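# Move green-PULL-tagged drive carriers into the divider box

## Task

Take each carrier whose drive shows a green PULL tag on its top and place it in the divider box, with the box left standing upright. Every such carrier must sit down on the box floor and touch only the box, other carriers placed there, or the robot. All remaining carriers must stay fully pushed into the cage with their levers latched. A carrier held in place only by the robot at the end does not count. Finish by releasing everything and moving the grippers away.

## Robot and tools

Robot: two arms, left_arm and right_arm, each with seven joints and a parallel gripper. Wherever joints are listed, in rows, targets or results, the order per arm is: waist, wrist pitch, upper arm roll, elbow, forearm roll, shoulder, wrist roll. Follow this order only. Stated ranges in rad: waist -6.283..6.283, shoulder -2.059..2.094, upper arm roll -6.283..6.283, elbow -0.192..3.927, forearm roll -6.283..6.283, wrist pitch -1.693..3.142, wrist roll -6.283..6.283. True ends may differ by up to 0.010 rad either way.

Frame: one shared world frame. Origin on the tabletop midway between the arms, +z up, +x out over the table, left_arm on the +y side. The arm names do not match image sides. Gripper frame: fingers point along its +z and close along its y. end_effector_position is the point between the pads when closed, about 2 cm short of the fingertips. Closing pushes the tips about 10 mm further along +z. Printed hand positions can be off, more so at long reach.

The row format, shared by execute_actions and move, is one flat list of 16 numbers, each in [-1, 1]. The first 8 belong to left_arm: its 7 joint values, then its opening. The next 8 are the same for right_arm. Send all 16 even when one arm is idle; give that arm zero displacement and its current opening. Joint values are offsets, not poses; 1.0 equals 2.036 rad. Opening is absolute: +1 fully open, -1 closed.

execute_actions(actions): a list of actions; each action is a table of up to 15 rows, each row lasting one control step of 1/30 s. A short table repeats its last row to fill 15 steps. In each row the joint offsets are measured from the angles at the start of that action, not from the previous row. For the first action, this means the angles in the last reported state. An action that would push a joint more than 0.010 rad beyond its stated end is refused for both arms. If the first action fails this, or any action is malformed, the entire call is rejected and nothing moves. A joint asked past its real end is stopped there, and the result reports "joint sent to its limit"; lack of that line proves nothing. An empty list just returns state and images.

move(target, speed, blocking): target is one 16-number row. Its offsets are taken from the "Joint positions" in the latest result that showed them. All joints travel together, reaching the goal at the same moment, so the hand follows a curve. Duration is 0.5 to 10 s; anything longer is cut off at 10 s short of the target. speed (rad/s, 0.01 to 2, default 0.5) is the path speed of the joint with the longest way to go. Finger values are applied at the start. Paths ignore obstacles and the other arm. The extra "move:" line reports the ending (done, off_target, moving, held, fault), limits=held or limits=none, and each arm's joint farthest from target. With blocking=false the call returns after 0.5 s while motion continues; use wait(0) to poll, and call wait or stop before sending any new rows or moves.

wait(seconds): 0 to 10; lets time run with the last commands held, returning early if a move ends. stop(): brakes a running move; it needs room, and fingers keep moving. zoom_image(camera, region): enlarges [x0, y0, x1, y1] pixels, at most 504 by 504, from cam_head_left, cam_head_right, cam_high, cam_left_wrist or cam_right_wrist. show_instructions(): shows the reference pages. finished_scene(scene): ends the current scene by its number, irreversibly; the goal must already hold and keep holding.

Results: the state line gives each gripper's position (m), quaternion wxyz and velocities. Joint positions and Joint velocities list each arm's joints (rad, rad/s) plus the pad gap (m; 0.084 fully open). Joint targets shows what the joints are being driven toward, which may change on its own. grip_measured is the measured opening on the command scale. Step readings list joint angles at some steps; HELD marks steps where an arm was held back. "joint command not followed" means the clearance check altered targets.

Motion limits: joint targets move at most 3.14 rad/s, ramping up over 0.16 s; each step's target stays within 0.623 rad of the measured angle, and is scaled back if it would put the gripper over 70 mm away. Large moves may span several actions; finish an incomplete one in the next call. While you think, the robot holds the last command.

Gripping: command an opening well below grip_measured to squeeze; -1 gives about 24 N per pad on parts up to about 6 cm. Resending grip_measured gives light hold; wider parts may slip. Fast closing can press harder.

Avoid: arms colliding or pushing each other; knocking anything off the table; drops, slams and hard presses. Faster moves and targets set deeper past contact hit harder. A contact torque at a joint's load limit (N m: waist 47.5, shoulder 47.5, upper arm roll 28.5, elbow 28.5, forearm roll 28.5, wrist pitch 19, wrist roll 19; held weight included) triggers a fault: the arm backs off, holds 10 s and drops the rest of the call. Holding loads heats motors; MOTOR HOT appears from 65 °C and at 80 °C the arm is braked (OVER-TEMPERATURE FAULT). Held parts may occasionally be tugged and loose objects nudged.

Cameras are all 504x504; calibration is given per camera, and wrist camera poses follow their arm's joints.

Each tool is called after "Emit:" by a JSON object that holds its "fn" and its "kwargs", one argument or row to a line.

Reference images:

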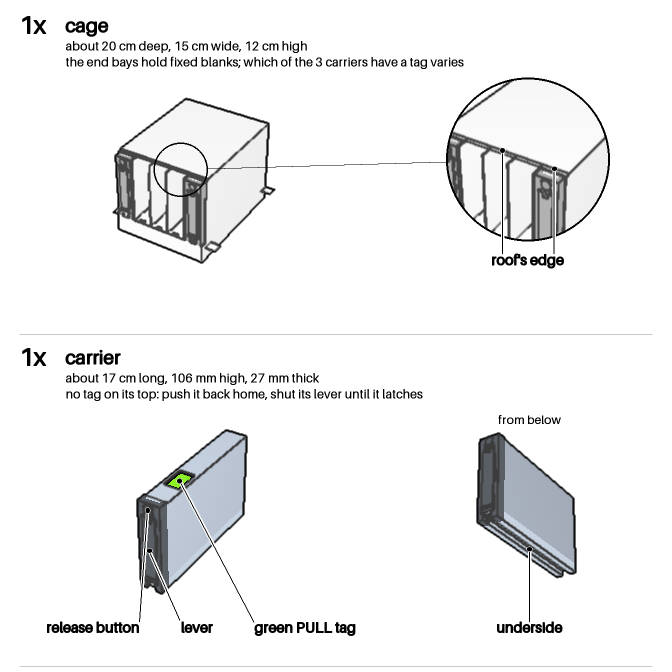

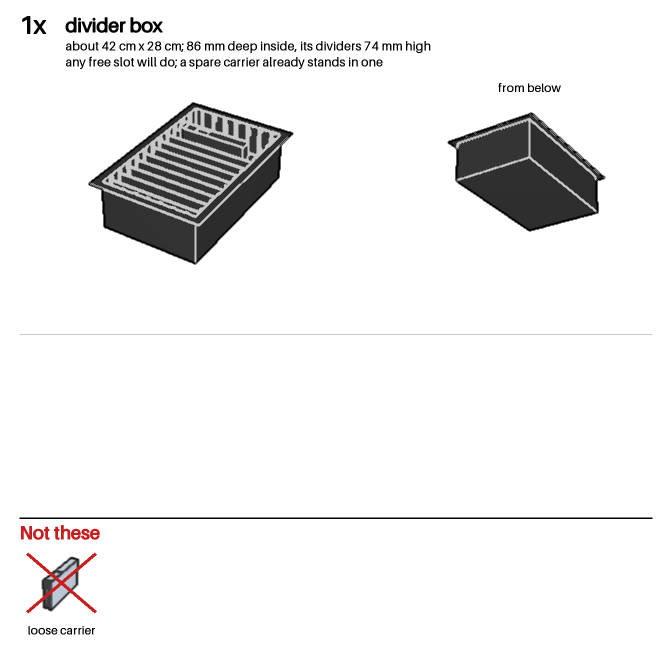

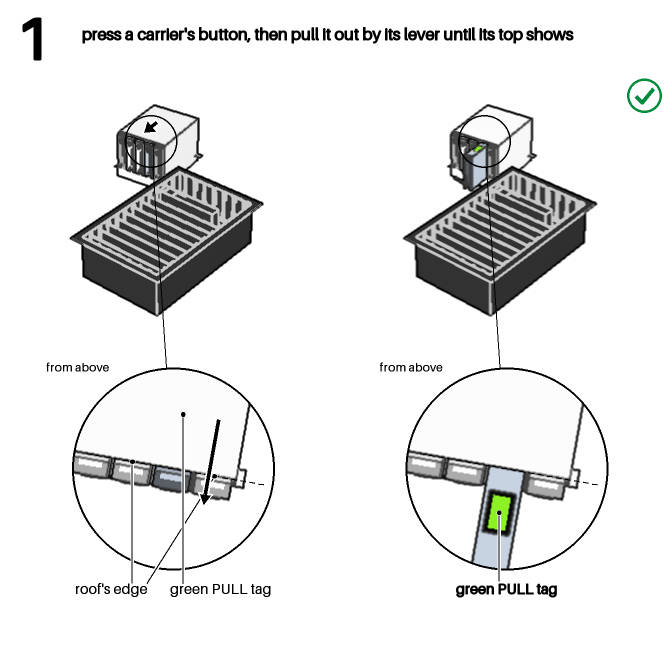

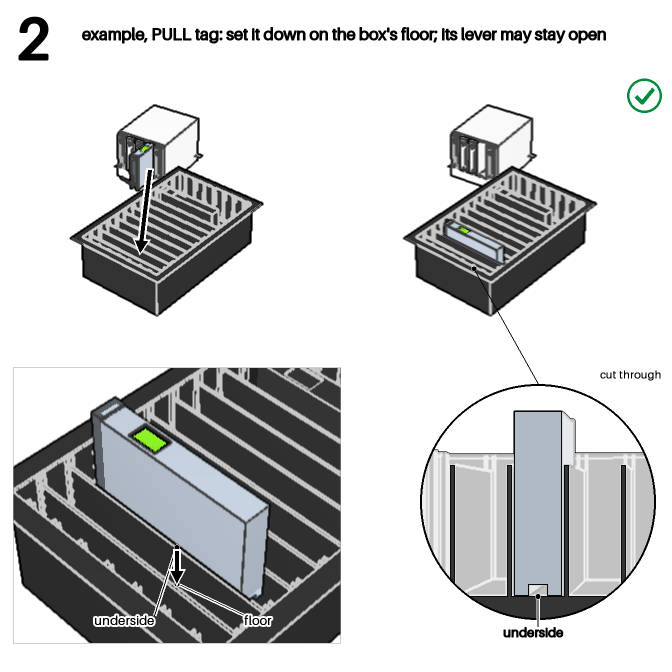

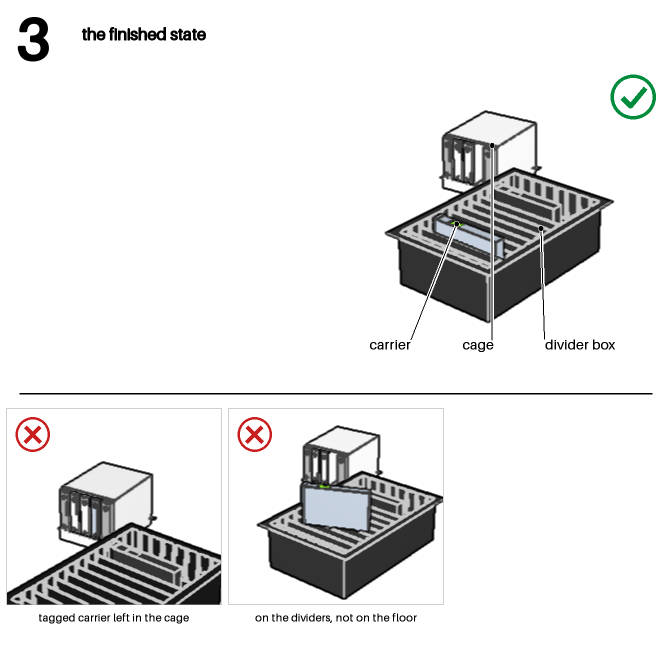

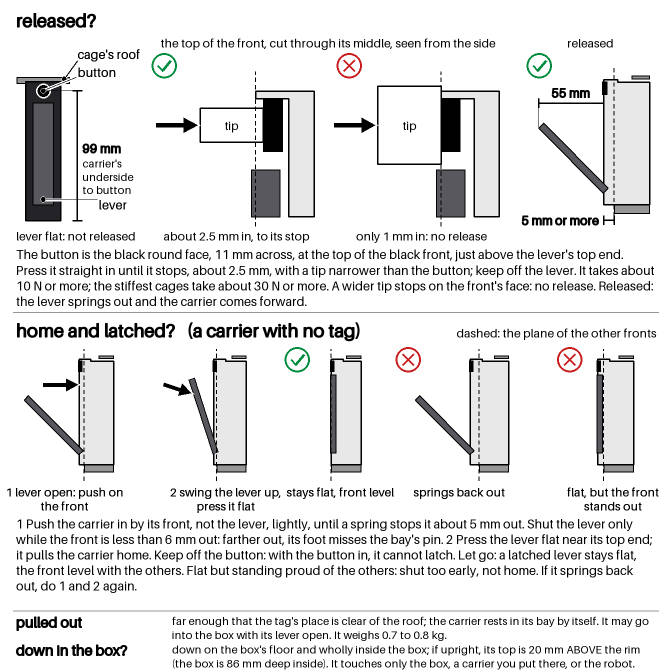

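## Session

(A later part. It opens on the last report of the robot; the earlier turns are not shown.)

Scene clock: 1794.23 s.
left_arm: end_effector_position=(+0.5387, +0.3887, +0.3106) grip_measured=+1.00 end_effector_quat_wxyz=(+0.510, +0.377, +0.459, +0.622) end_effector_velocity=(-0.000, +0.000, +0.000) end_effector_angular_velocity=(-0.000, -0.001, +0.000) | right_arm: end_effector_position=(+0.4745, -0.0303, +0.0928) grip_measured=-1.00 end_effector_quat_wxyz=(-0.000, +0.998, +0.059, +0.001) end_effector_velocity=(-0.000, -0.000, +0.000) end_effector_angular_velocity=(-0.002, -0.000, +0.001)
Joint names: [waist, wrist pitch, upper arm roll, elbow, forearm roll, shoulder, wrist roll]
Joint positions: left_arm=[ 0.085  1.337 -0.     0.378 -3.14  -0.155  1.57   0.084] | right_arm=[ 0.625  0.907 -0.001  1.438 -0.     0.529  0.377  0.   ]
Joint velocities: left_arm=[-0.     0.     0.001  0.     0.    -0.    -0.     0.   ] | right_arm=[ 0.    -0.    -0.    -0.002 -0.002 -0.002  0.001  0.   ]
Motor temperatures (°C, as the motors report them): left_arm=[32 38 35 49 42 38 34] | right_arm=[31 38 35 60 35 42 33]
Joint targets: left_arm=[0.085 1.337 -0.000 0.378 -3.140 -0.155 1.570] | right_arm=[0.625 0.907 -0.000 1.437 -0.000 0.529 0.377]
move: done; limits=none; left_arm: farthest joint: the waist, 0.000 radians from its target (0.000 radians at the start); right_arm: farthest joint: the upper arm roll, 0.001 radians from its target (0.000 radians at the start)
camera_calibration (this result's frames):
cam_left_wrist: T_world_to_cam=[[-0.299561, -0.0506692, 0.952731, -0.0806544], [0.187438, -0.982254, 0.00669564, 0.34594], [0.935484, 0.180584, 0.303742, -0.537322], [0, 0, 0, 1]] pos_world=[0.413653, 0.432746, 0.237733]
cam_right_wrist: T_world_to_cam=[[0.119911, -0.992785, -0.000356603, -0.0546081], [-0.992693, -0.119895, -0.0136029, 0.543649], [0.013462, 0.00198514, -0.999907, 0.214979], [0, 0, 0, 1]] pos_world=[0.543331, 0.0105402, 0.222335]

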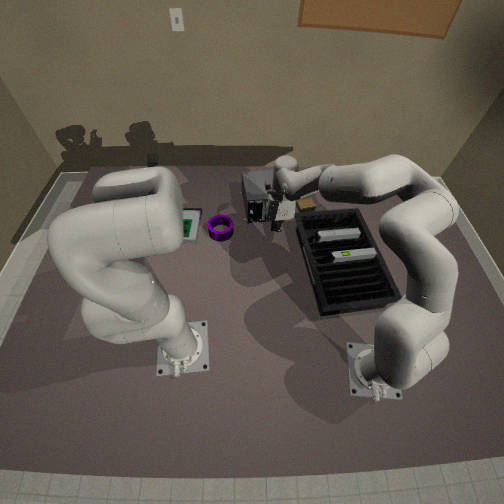

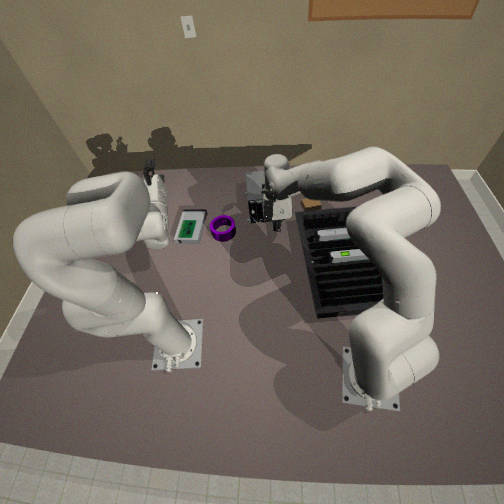

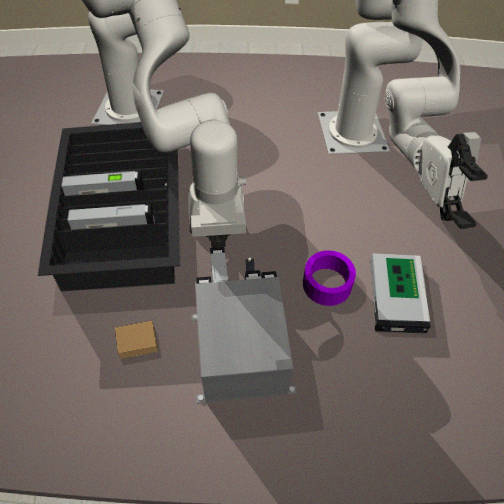

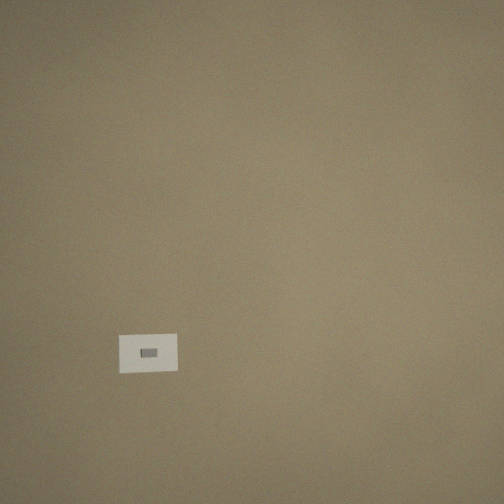

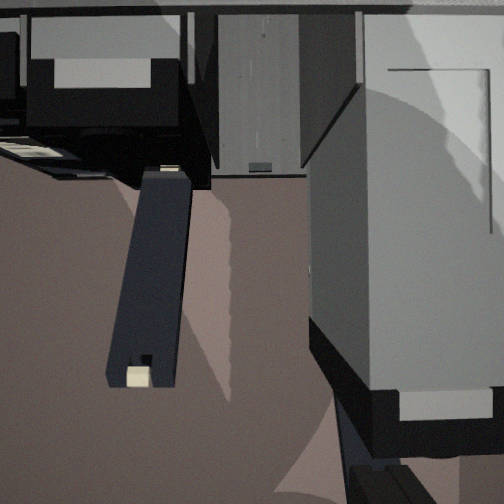

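Emit:
{"fn": "move", "kwargs": {
  "target": [0,0,0,0,0,0,0,1, -0.0071,0.0234,0,0.0599,0,0.0374,-0.0077,-1],
  "speed": 0.2
}}

Emit:
{"fn": "move", "kwargs": {
  "target": [0,0,0,0,0,0,0,1, -0.0107,0.0451,0,0.1116,0,0.0665,-0.0107,-1],
  "speed": 0.15
}}

Emit:
{"fn": "move", "kwargs": {
  "target": [0,0,0,0,0,0,0,1, -0.0032,0.0176,0,0.0422,0,0.0246,-0.0032,-1],
  "speed": 0.05
}}

Scene clock: 1812.17 s.
left_arm: end_effector_position=(+0.5387, +0.3887, +0.3106) grip_measured=+1.00 end_effector_quat_wxyz=(+0.510, +0.377, +0.459, +0.622) end_effector_velocity=(-0.000, +0.000, -0.001) end_effector_angular_velocity=(+0.001, +0.002, +0.001) | right_arm: end_effector_position=(+0.4985, -0.0273, +0.0919) grip_measured=-1.00 end_effector_quat_wxyz=(+0.000, +0.998, +0.060, -0.000) end_effector_velocity=(+0.001, +0.001, +0.002) end_effector_angular_velocity=(+0.002, -0.003, -0.000)
Joint names: [waist, wrist pitch, upper arm roll, elbow, forearm roll, shoulder, wrist roll]
Joint positions: left_arm=[ 0.085  1.337 -0.     0.378 -3.14  -0.155  1.57   0.084] | right_arm=[ 0.611  0.955 -0.001  1.559 -0.     0.605  0.361  0.   ]
Joint velocities: left_arm=[-0.    -0.001  0.    -0.001 -0.     0.     0.001  0.   ] | right_arm=[ 0.     0.001 -0.     0.004  0.001 -0.    -0.     0.   ]
Motor temperatures (°C, as the motors report them): left_arm=[32 38 35 49 42 38 34] | right_arm=[31 37 35 59 35 43 33]
Joint targets: left_arm=[0.085 1.337 -0.000 0.378 -3.140 -0.155 1.570] | right_arm=[0.611 0.955 -0.001 1.559 -0.000 0.605 0.361]
move: done; limits=none; left_arm: farthest joint: the waist, 0.000 radians from its target (0.000 radians at the start); right_arm: farthest joint: the elbow, 0.001 radians from its target (0.123 radians at the start)
camera_calibration (this result's frames):
cam_left_wrist: T_world_to_cam=[[-0.299561, -0.0506692, 0.952731, -0.0806545], [0.187438, -0.982254, 0.00669574, 0.34594], [0.935484, 0.180584, 0.303742, -0.537322], [0, 0, 0, 1]] pos_world=[0.413653, 0.432746, 0.237733]
cam_right_wrist: T_world_to_cam=[[0.121211, -0.992627, 0.000458368, -0.0552167], [-0.99256, -0.121208, -0.0115684, 0.567486], [0.0115386, 0.000947261, -0.999933, 0.214685], [0, 0, 0, 1]] pos_world=[0.56748, 0.0137712, 0.221261]

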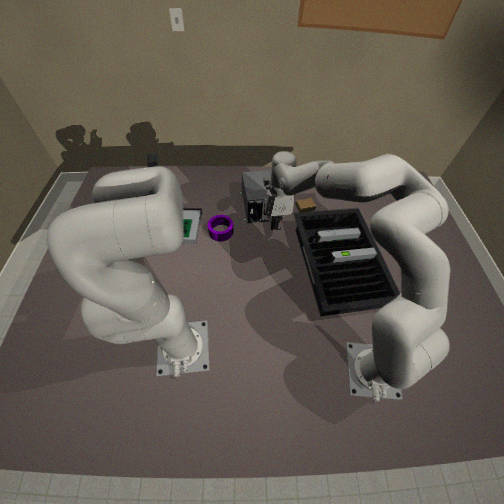

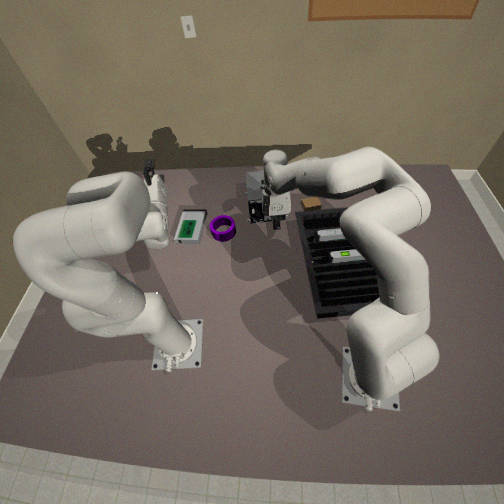

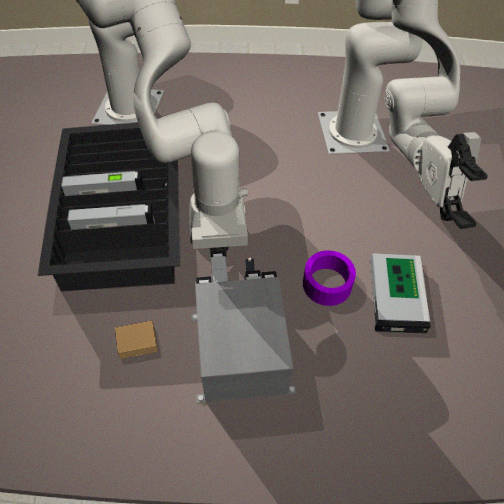

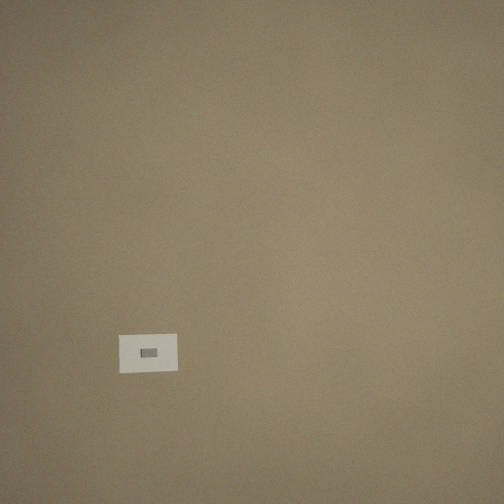

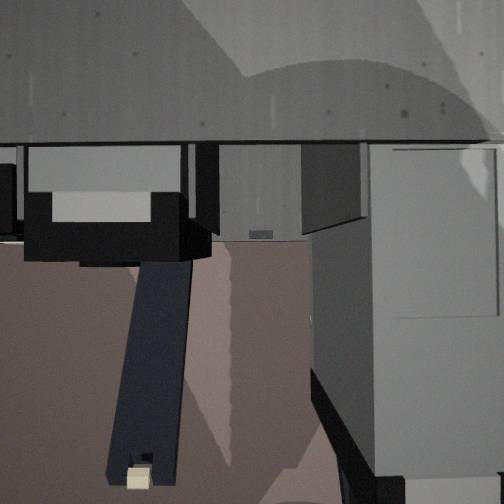

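Scene clock: 1814.17 s.
left_arm: end_effector_position=(+0.5387, +0.3887, +0.3106) grip_measured=+1.00 end_effector_quat_wxyz=(+0.510, +0.377, +0.459, +0.622) end_effector_velocity=(-0.000, +0.001, -0.001) end_effector_angular_velocity=(-0.000, +0.001, +0.002) | right_arm: end_effector_position=(+0.5381, -0.0224, +0.0919) grip_measured=-1.00 end_effector_quat_wxyz=(+0.000, +0.998, +0.060, -0.000) end_effector_velocity=(+0.001, -0.000, +0.000) end_effector_angular_velocity=(-0.001, -0.001, +0.000)
Joint names: [waist, wrist pitch, upper arm roll, elbow, forearm roll, shoulder, wrist roll]
Joint positions: left_arm=[ 0.085  1.337 -0.     0.378 -3.14  -0.155  1.57   0.084] | right_arm=[ 0.589  1.046 -0.001  1.786 -0.     0.74   0.339  0.   ]
Joint velocities: left_arm=[ 0.001  0.     0.001 -0.001  0.     0.     0.     0.   ] | right_arm=[-0.     0.002  0.     0.003 -0.002  0.001  0.     0.   ]
Motor temperatures (°C, as the motors report them): left_arm=[32 38 35 49 42 38 34] | right_arm=[31 37 35 59 35 43 33]
Joint targets: left_arm=[0.085 1.337 -0.000 0.378 -3.140 -0.155 1.570] | right_arm=[0.589 1.046 -0.001 1.786 -0.000 0.740 0.339]
move: done; limits=none; left_arm: farthest joint: the waist, 0.000 radians from its target (0.000 radians at the start); right_arm: farthest joint: the waist, 0.000 radians from its target (0.022 radians at the start)
camera_calibration (this result's frames):
cam_left_wrist: T_world_to_cam=[[-0.299561, -0.050669, 0.952731, -0.0806545], [0.187438, -0.982254, 0.00669584, 0.34594], [0.935484, 0.180584, 0.303742, -0.537322], [0, 0, 0, 1]] pos_world=[0.413653, 0.432746, 0.237733]
cam_right_wrist: T_world_to_cam=[[0.121246, -0.992622, 0.000538094, -0.0552674], [-0.992556, -0.121245, -0.0115467, 0.607407], [0.0115268, 0.000865912, -0.999933, 0.214292], [0, 0, 0, 1]] pos_world=[0.607116, 0.0185996, 0.221321]

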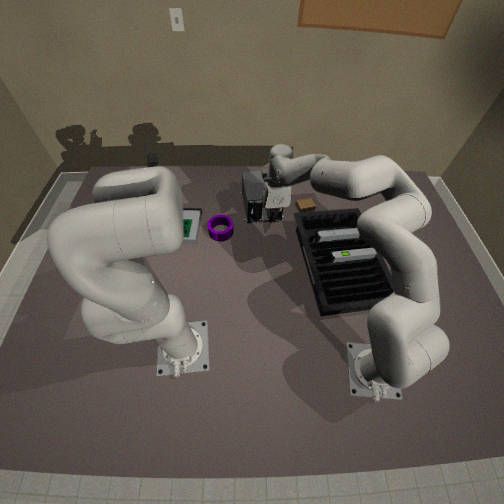

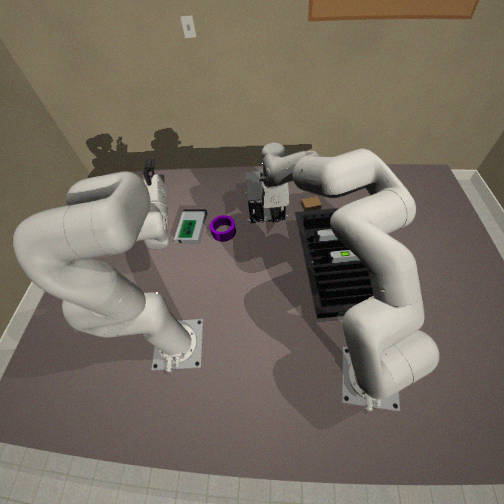

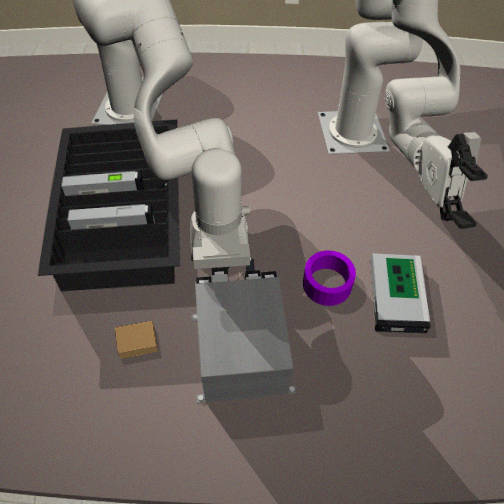

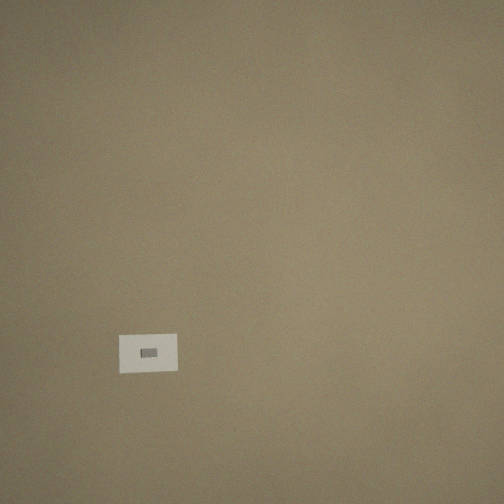

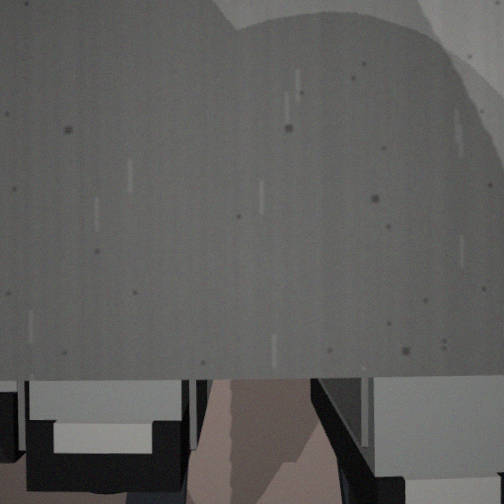

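Scene clock: 1816.23 s.
left_arm: end_effector_position=(+0.5387, +0.3887, +0.3106) grip_measured=+1.00 end_effector_quat_wxyz=(+0.510, +0.377, +0.459, +0.622) end_effector_velocity=(-0.000, +0.000, -0.001) end_effector_angular_velocity=(-0.000, +0.003, +0.000) | right_arm: end_effector_position=(+0.5499, -0.0201, +0.0915) grip_measured=-1.00 end_effector_quat_wxyz=(+0.000, +0.998, +0.061, -0.001) end_effector_velocity=(+0.002, -0.001, +0.001) end_effector_angular_velocity=(+0.002, -0.003, -0.002)
Joint names: [waist, wrist pitch, upper arm roll, elbow, forearm roll, shoulder, wrist roll]
Joint positions: left_arm=[ 0.085  1.337 -0.     0.378 -3.14  -0.155  1.57   0.084] | right_arm=[0.583 1.083 0.    1.871 0.    0.79  0.333 0.   ]
Joint velocities: left_arm=[-0.001 -0.002  0.001 -0.001  0.     0.     0.     0.   ] | right_arm=[-0.002 -0.002 -0.001  0.003  0.     0.001 -0.     0.   ]
Motor temperatures (°C, as the motors report them): left_arm=[32 38 35 49 42 38 34] | right_arm=[31 37 35 60 35 44 33]
Joint targets: left_arm=[0.085 1.337 -0.000 0.378 -3.140 -0.155 1.570] | right_arm=[0.583 1.082 -0.001 1.872 -0.000 0.790 0.333]
move: done; limits=none; left_arm: farthest joint: the waist, 0.000 radians from its target (0.000 radians at the start); right_arm: farthest joint: the wrist pitch, 0.002 radians from its target (0.035 radians at the start)
camera_calibration (this result's frames):
cam_left_wrist: T_world_to_cam=[[-0.299561, -0.0506691, 0.952731, -0.0806544], [0.187438, -0.982254, 0.00669578, 0.34594], [0.935484, 0.180584, 0.303742, -0.537322], [0, 0, 0, 1]] pos_world=[0.413653, 0.432746, 0.237733]
cam_right_wrist: T_world_to_cam=[[0.122565, -0.99246, 0.000333619, -0.0550886], [-0.992418, -0.122563, -0.00921812, 0.619109], [0.00918951, 0.00079873, -0.999957, 0.215022], [0, 0, 0, 1]] pos_world=[0.619191, 0.0210348, 0.220738]

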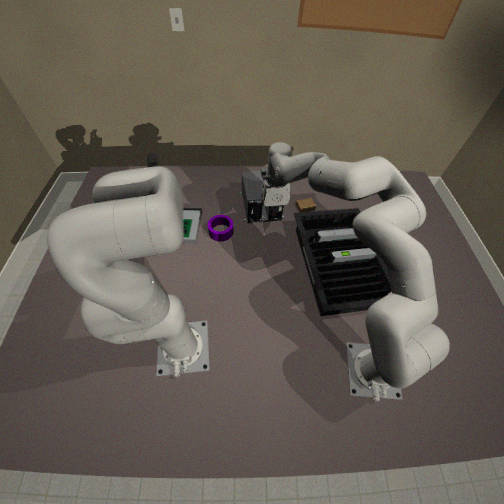

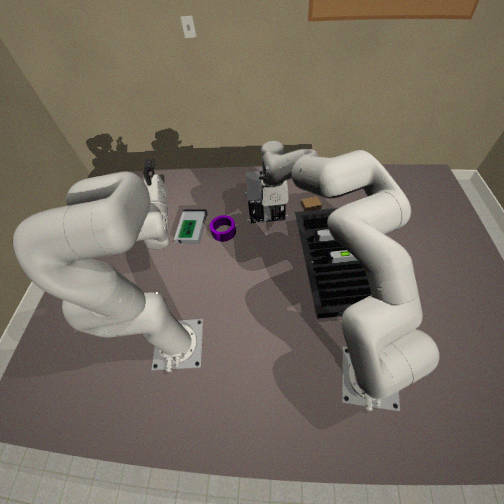

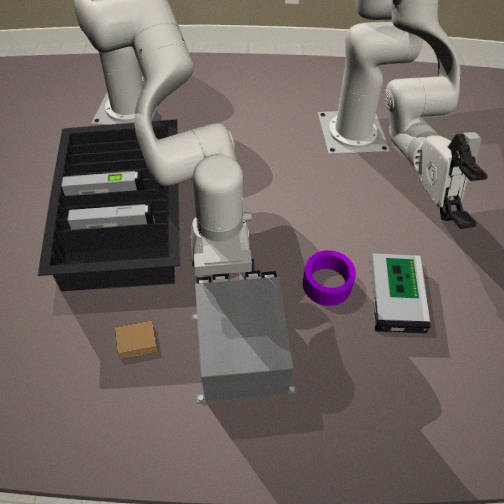

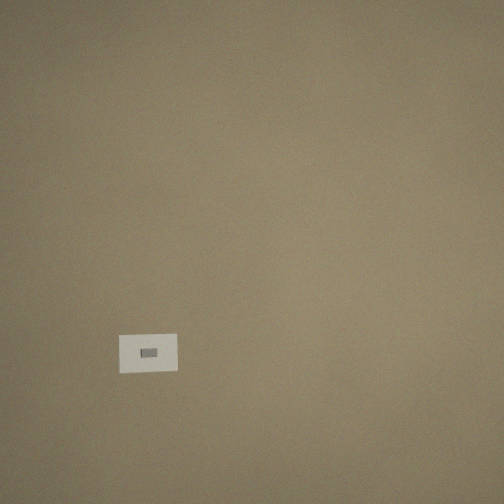

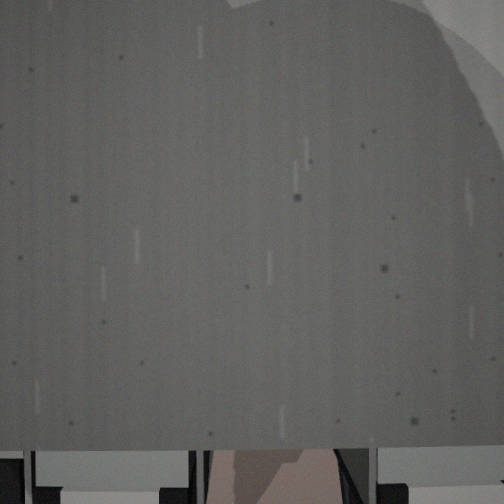

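Emit:
{"fn": "move", "kwargs": {
  "target": [0,0,0,0,0,0,0,1, 0.0016,-0.0088,0,-0.0211,0,-0.0123,0.0016,-1],
  "speed": 0.03
}}

Emit:
{"fn": "move", "kwargs": {
  "target": [0,0,0,0,0,0,0,1, 0,0.0527,0,0.0283,0,-0.0243,0,-1],
  "speed": 0.25
}}

Scene clock: 1825.03 s.
left_arm: end_effector_position=(+0.5387, +0.3887, +0.3106) grip_measured=+1.00 end_effector_quat_wxyz=(+0.510, +0.377, +0.459, +0.622) end_effector_velocity=(-0.000, +0.001, +0.000) end_effector_angular_velocity=(-0.001, -0.002, +0.001) | right_arm: end_effector_position=(+0.5436, -0.0208, +0.0916) grip_measured=-1.00 end_effector_quat_wxyz=(+0.000, +0.998, +0.061, -0.001) end_effector_velocity=(-0.000, +0.000, +0.000) end_effector_angular_velocity=(+0.000, +0.001, -0.000)
Joint names: [waist, wrist pitch, upper arm roll, elbow, forearm roll, shoulder, wrist roll]
Joint positions: left_arm=[ 0.085  1.337 -0.     0.378 -3.14  -0.155  1.57   0.084] | right_arm=[0.587 1.066 0.    1.828 0.    0.765 0.336 0.   ]
Joint velocities: left_arm=[-0.001  0.001  0.002  0.    -0.     0.    -0.001  0.   ] | right_arm=[ 0.001  0.001  0.    -0.001  0.    -0.001  0.001  0.   ]
Motor temperatures (°C, as the motors report them): left_arm=[32 38 34 49 42 38 34] | right_arm=[31 38 35 63 35 45 33]
Joint targets: left_arm=[0.085 1.337 -0.000 0.378 -3.140 -0.155 1.570] | right_arm=[0.587 1.065 0.000 1.828 0.000 0.765 0.336]
move: done; limits=none; left_arm: farthest joint: the waist, 0.000 radians from its target (0.000 radians at the start); right_arm: farthest joint: the waist, 0.000 radians from its target (0.004 radians at the start)
camera_calibration (this result's frames):
cam_left_wrist: T_world_to_cam=[[-0.299561, -0.0506689, 0.952731, -0.0806545], [0.187438, -0.982254, 0.006696, 0.34594], [0.935484, 0.180584, 0.303742, -0.537322], [0, 0, 0, 1]] pos_world=[0.413653, 0.432746, 0.237733]
cam_right_wrist: T_world_to_cam=[[0.122541, -0.992463, 0.000353571, -0.0550429], [-0.992421, -0.122539, -0.00926195, 0.612768], [0.00923547, 0.000784073, -0.999957, 0.215097], [0, 0, 0, 1]] pos_world=[0.612882, 0.020291, 0.220782]

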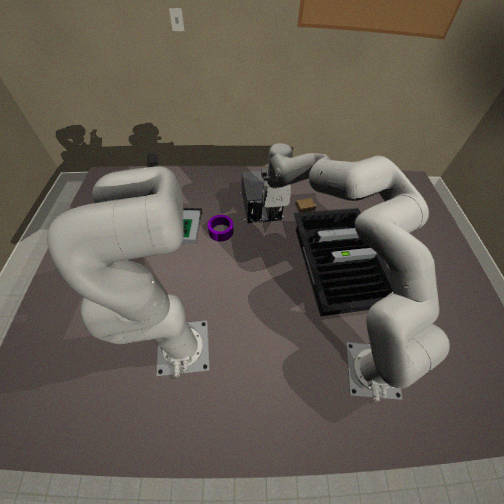

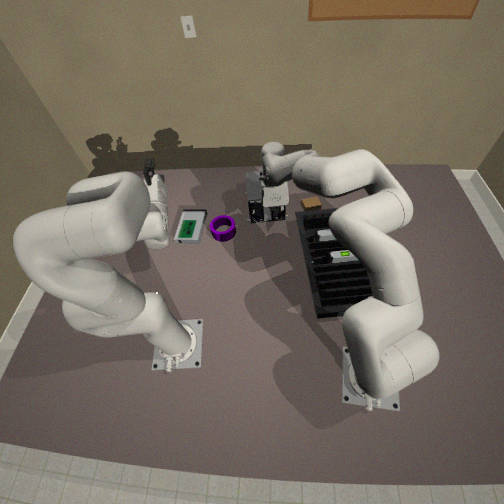

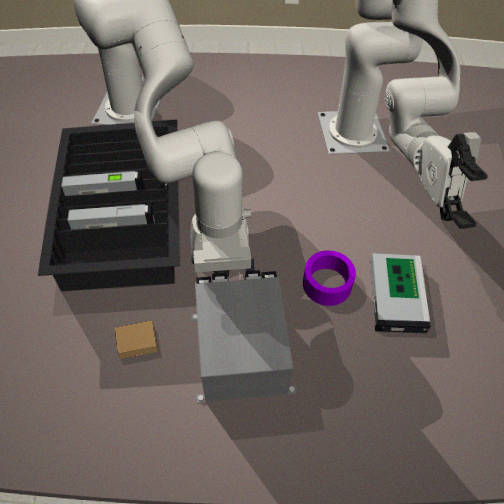

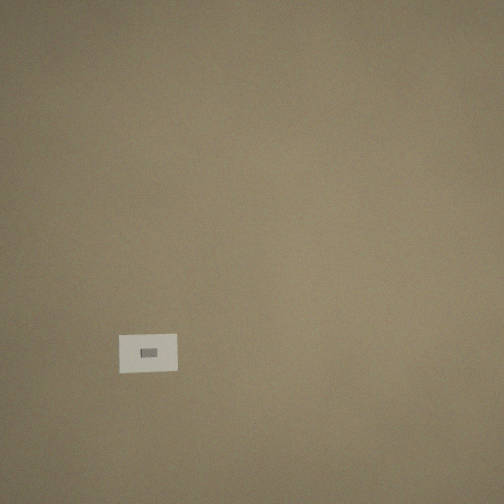

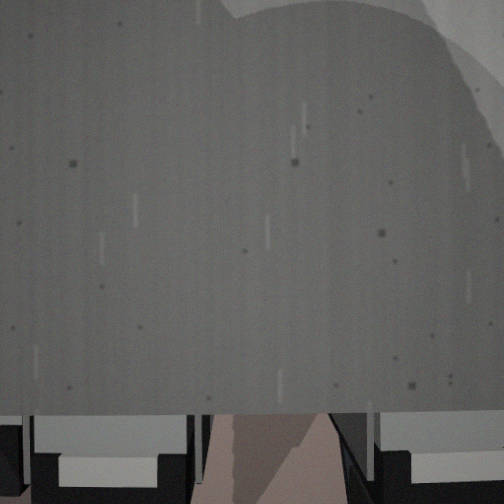

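Scene clock: 1826.00 s.
left_arm: end_effector_position=(+0.5387, +0.3887, +0.3106) grip_measured=+1.00 end_effector_quat_wxyz=(+0.510, +0.377, +0.459, +0.622) end_effector_velocity=(+0.000, +0.001, +0.001) end_effector_angular_velocity=(-0.001, -0.002, +0.002) | right_arm: end_effector_position=(+0.5432, -0.0211, +0.1394) grip_measured=-1.00 end_effector_quat_wxyz=(+0.000, +0.998, +0.061, -0.002) end_effector_velocity=(+0.001, +0.001, +0.004) end_effector_angular_velocity=(+0.004, -0.005, -0.001)
Joint names: [waist, wrist pitch, upper arm roll, elbow, forearm roll, shoulder, wrist roll]
Joint positions: left_arm=[ 0.085  1.337 -0.     0.378 -3.14  -0.155  1.57   0.084] | right_arm=[0.587 1.173 0.    1.885 0.    0.716 0.336 0.   ]
Joint velocities: left_arm=[ 0.001  0.001  0.001  0.001 -0.    -0.    -0.001  0.   ] | right_arm=[ 0.     0.002  0.     0.004  0.002 -0.004  0.     0.   ]
Motor temperatures (°C, as the motors report them): left_arm=[32 38 34 49 42 38 34] | right_arm=[31 38 35 63 35 45 33]
Joint targets: left_arm=[0.085 1.337 -0.000 0.378 -3.140 -0.155 1.570] | right_arm=[0.587 1.173 0.000 1.886 0.000 0.715 0.336]
move: done; limits=none; left_arm: farthest joint: the waist, 0.000 radians from its target (0.000 radians at the start); right_arm: farthest joint: the wrist pitch, 0.001 radians from its target (0.108 radians at the start)
camera_calibration (this result's frames):
cam_left_wrist: T_world_to_cam=[[-0.299561, -0.0506688, 0.952731, -0.0806545], [0.187438, -0.982254, 0.00669614, 0.34594], [0.935484, 0.180584, 0.303742, -0.537322], [0, 0, 0, 1]] pos_world=[0.413653, 0.432746, 0.237733]
cam_right_wrist: T_world_to_cam=[[0.122564, -0.99246, 0.000610067, -0.0552695], [-0.992424, -0.122564, -0.00856827, 0.612664], [0.00857844, 0.000444714, -0.999963, 0.263322], [0, 0, 0, 1]] pos_world=[0.612537, 0.0201209, 0.268595]

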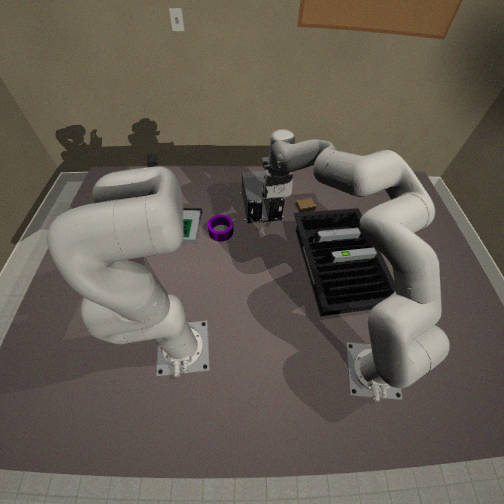

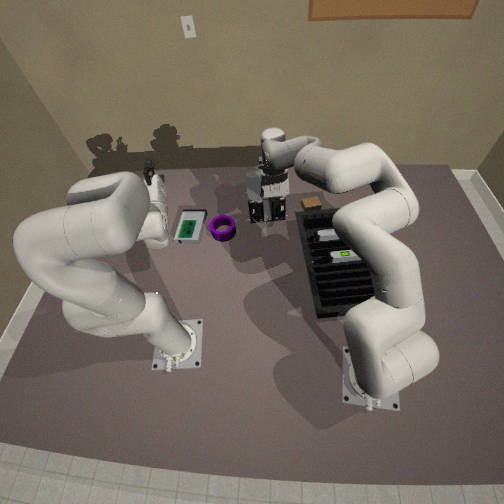

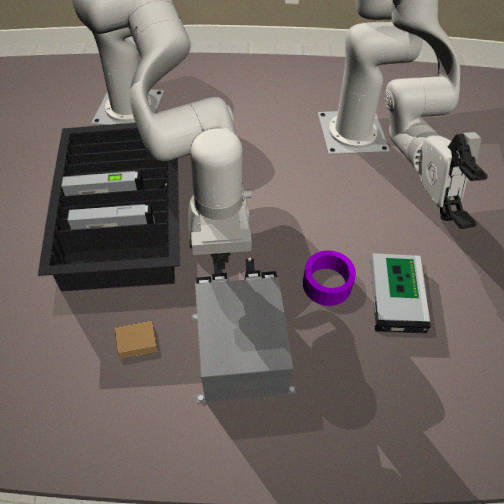

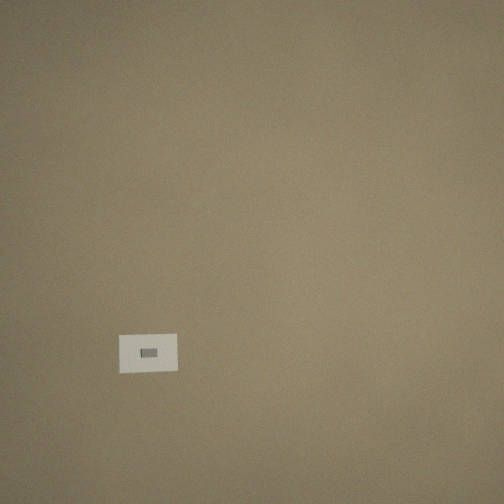

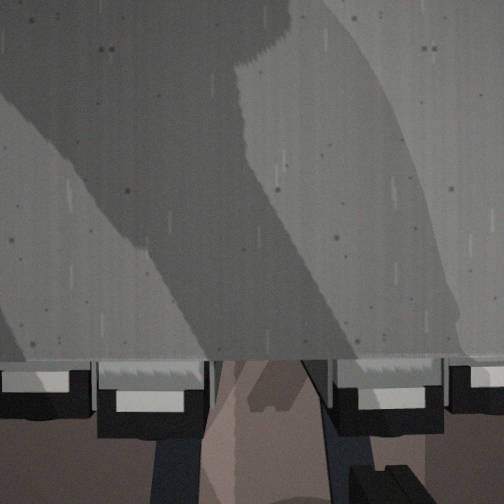

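Emit:
{"fn": "move", "kwargs": {
  "target": [0,0,0,0,0,0,0,1, 0.0133,-0.2150,0,-0.2883,0,-0.1735,0.0142,-1],
  "speed": 0.5
}}

Emit:
{"fn": "move", "kwargs": {
  "target": [0,0,0,0,0,0,0,1, 0,-0.0680,0,-0.0234,0,0.0446,0,-1],
  "speed": 0.2
}}

Scene clock: 1836.90 s.
left_arm: end_effector_position=(+0.5387, +0.3887, +0.3106) grip_measured=+1.00 end_effector_quat_wxyz=(+0.510, +0.377, +0.459, +0.622) end_effector_velocity=(+0.000, -0.000, -0.000) end_effector_angular_velocity=(-0.000, +0.000, -0.001) | right_arm: end_effector_position=(+0.4881, -0.0301, +0.1502) grip_measured=-1.00 end_effector_quat_wxyz=(-0.041, +0.993, +0.059, +0.091) end_effector_velocity=(-0.001, +0.000, -0.000) end_effector_angular_velocity=(-0.000, +0.000, +0.001)
Joint names: [waist, wrist pitch, upper arm roll, elbow, forearm roll, shoulder, wrist roll]
Joint positions: left_arm=[ 0.085  1.337 -0.     0.378 -3.14  -0.155  1.57   0.084] | right_arm=[0.614 0.735 0.    1.299 0.    0.363 0.365 0.   ]
Joint velocities: left_arm=[ 0.    -0.    -0.001  0.     0.     0.    -0.     0.   ] | right_arm=[ 0.001 -0.001  0.    -0.003 -0.    -0.002 -0.     0.   ]
Motor temperatures (°C, as the motors report them): left_arm=[32 38 34 49 42 38 34] | right_arm=[31 38 35 63 35 45 33]
Joint targets: left_arm=[0.085 1.337 -0.000 0.378 -3.140 -0.155 1.570] | right_arm=[0.614 0.735 0.000 1.298 0.000 0.363 0.365]
move: done; limits=none; left_arm: farthest joint: the waist, 0.000 radians from its target (0.000 radians at the start); right_arm: farthest joint: the elbow, 0.001 radians from its target (0.588 radians at the start)
camera_calibration (this result's frames):
cam_left_wrist: T_world_to_cam=[[-0.299561, -0.0506686, 0.952731, -0.0806546], [0.187438, -0.982254, 0.00669628, 0.34594], [0.935484, 0.180584, 0.303742, -0.537322], [0, 0, 0, 1]] pos_world=[0.413653, 0.432746, 0.237733]
cam_right_wrist: T_world_to_cam=[[0.127129, -0.989329, -0.0711857, -0.0488448], [-0.973965, -0.110929, -0.197706, 0.576692], [0.187699, 0.0944664, -0.977673, 0.186645], [0, 0, 0, 1]] pos_world=[0.532854, -0.00198349, 0.293016]

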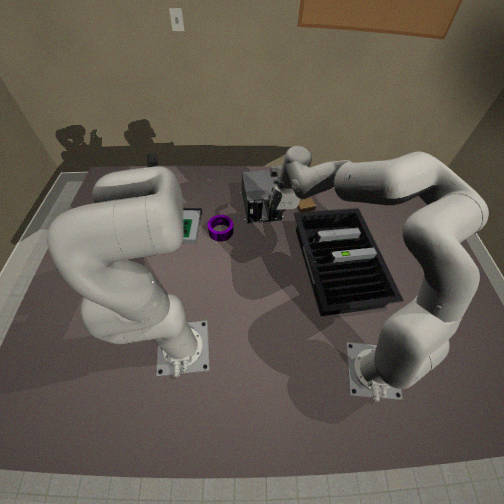

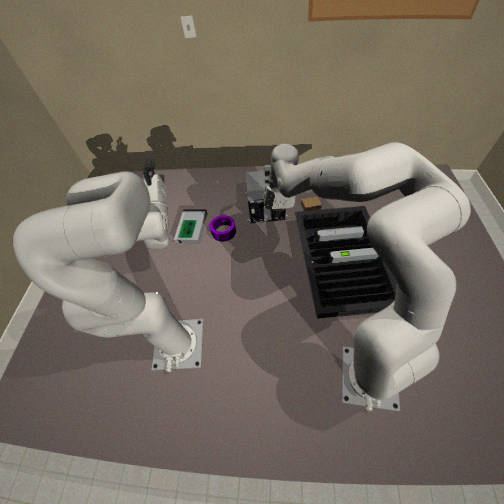

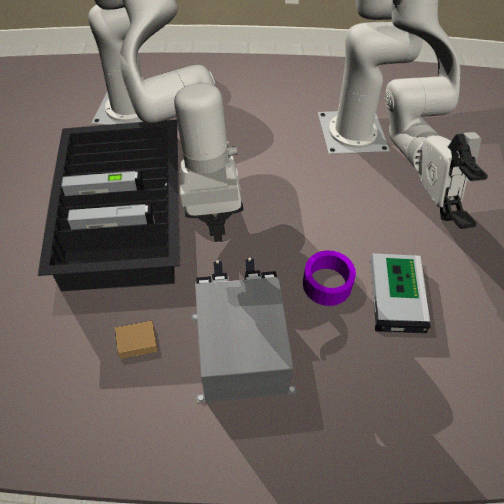

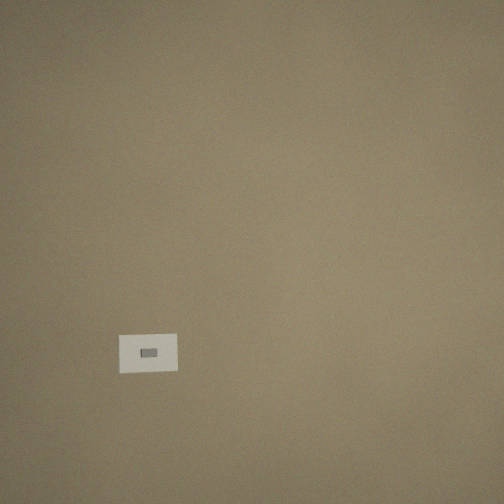

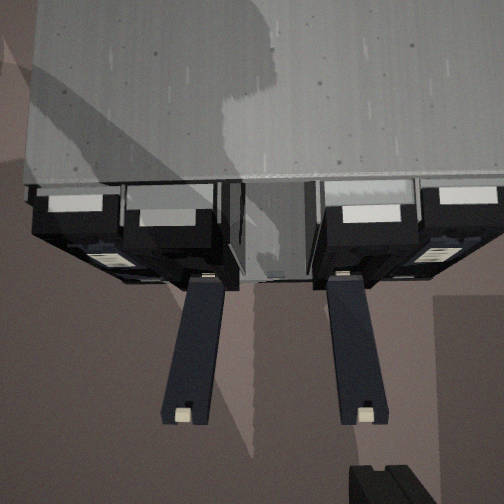

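Scene clock: 1838.10 s.
left_arm: end_effector_position=(+0.5387, +0.3887, +0.3106) grip_measured=+1.00 end_effector_quat_wxyz=(+0.510, +0.377, +0.459, +0.622) end_effector_velocity=(+0.000, -0.000, +0.000) end_effector_angular_velocity=(-0.000, -0.000, -0.000) | right_arm: end_effector_position=(+0.4882, -0.0300, +0.0925) grip_measured=-1.00 end_effector_quat_wxyz=(-0.041, +0.993, +0.059, +0.091) end_effector_velocity=(-0.002, -0.001, -0.003) end_effector_angular_velocity=(-0.001, +0.006, -0.001)
Joint names: [waist, wrist pitch, upper arm roll, elbow, forearm roll, shoulder, wrist roll]
Joint positions: left_arm=[ 0.085  1.337 -0.     0.378 -3.14  -0.155  1.57   0.084] | right_arm=[0.614 0.597 0.    1.251 0.    0.453 0.365 0.   ]
Joint velocities: left_arm=[ 0.    -0.    -0.     0.001 -0.     0.    -0.     0.   ] | right_arm=[ 0.    -0.    -0.    -0.003  0.003  0.003 -0.001  0.   ]
Motor temperatures (°C, as the motors report them): left_arm=[32 38 34 49 42 38 34] | right_arm=[31 38 35 62 35 45 33]
Joint targets: left_arm=[0.085 1.337 -0.000 0.378 -3.140 -0.155 1.570] | right_arm=[0.614 0.597 0.000 1.251 0.000 0.454 0.365]
move: done; limits=none; left_arm: farthest joint: the waist, 0.000 radians from its target (0.000 radians at the start); right_arm: farthest joint: the waist, 0.000 radians from its target (0.000 radians at the start)
camera_calibration (this result's frames):
cam_left_wrist: T_world_to_cam=[[-0.299561, -0.0506687, 0.952731, -0.0806546], [0.187438, -0.982254, 0.00669629, 0.34594], [0.935484, 0.180584, 0.303742, -0.537322], [0, 0, 0, 1]] pos_world=[0.413653, 0.432746, 0.237733]
cam_right_wrist: T_world_to_cam=[[0.12713, -0.989315, -0.0713697, -0.0528848], [-0.973894, -0.110858, -0.198092, 0.565415], [0.188063, 0.09469, -0.977582, 0.130046], [0, 0, 0, 1]] pos_world=[0.532921, -0.00195311, 0.235361]

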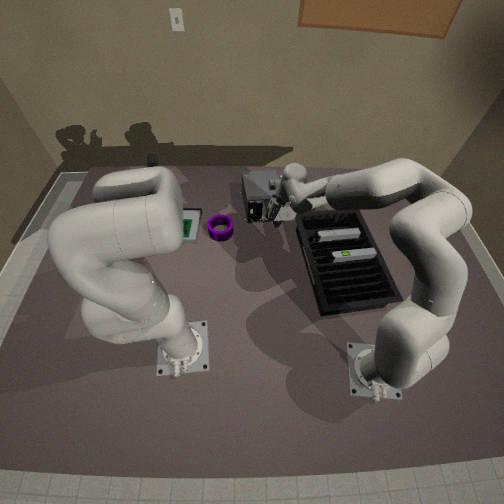

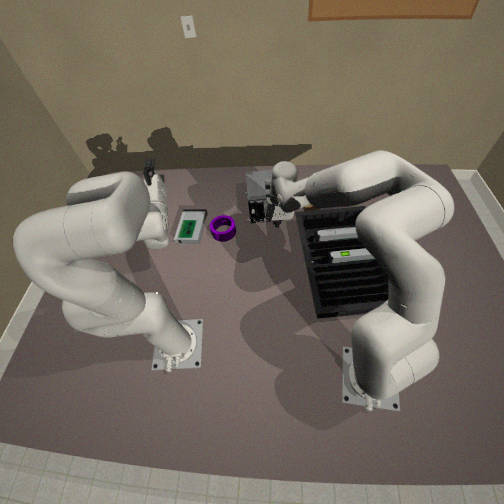

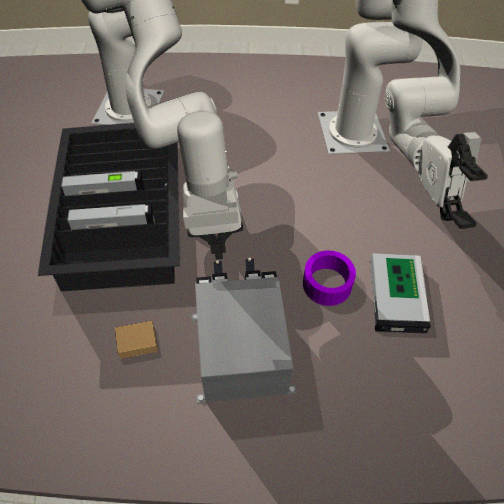

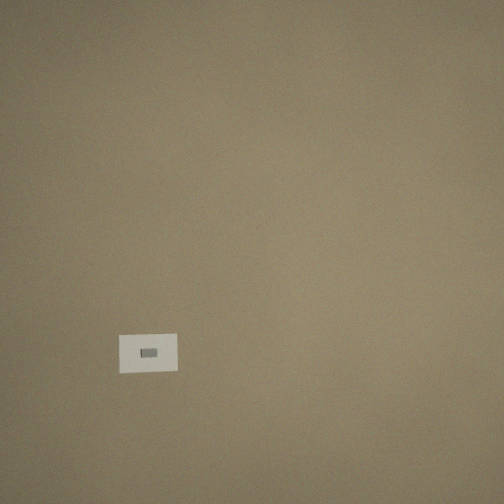

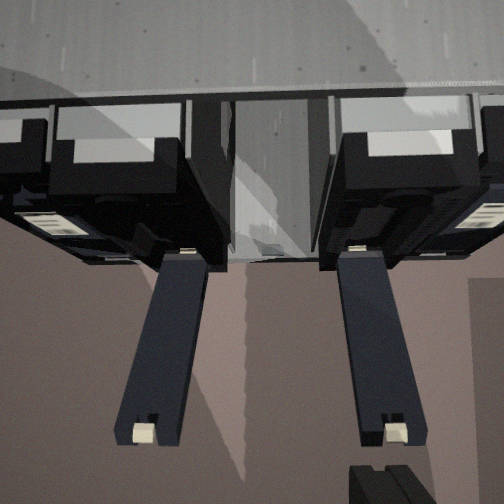

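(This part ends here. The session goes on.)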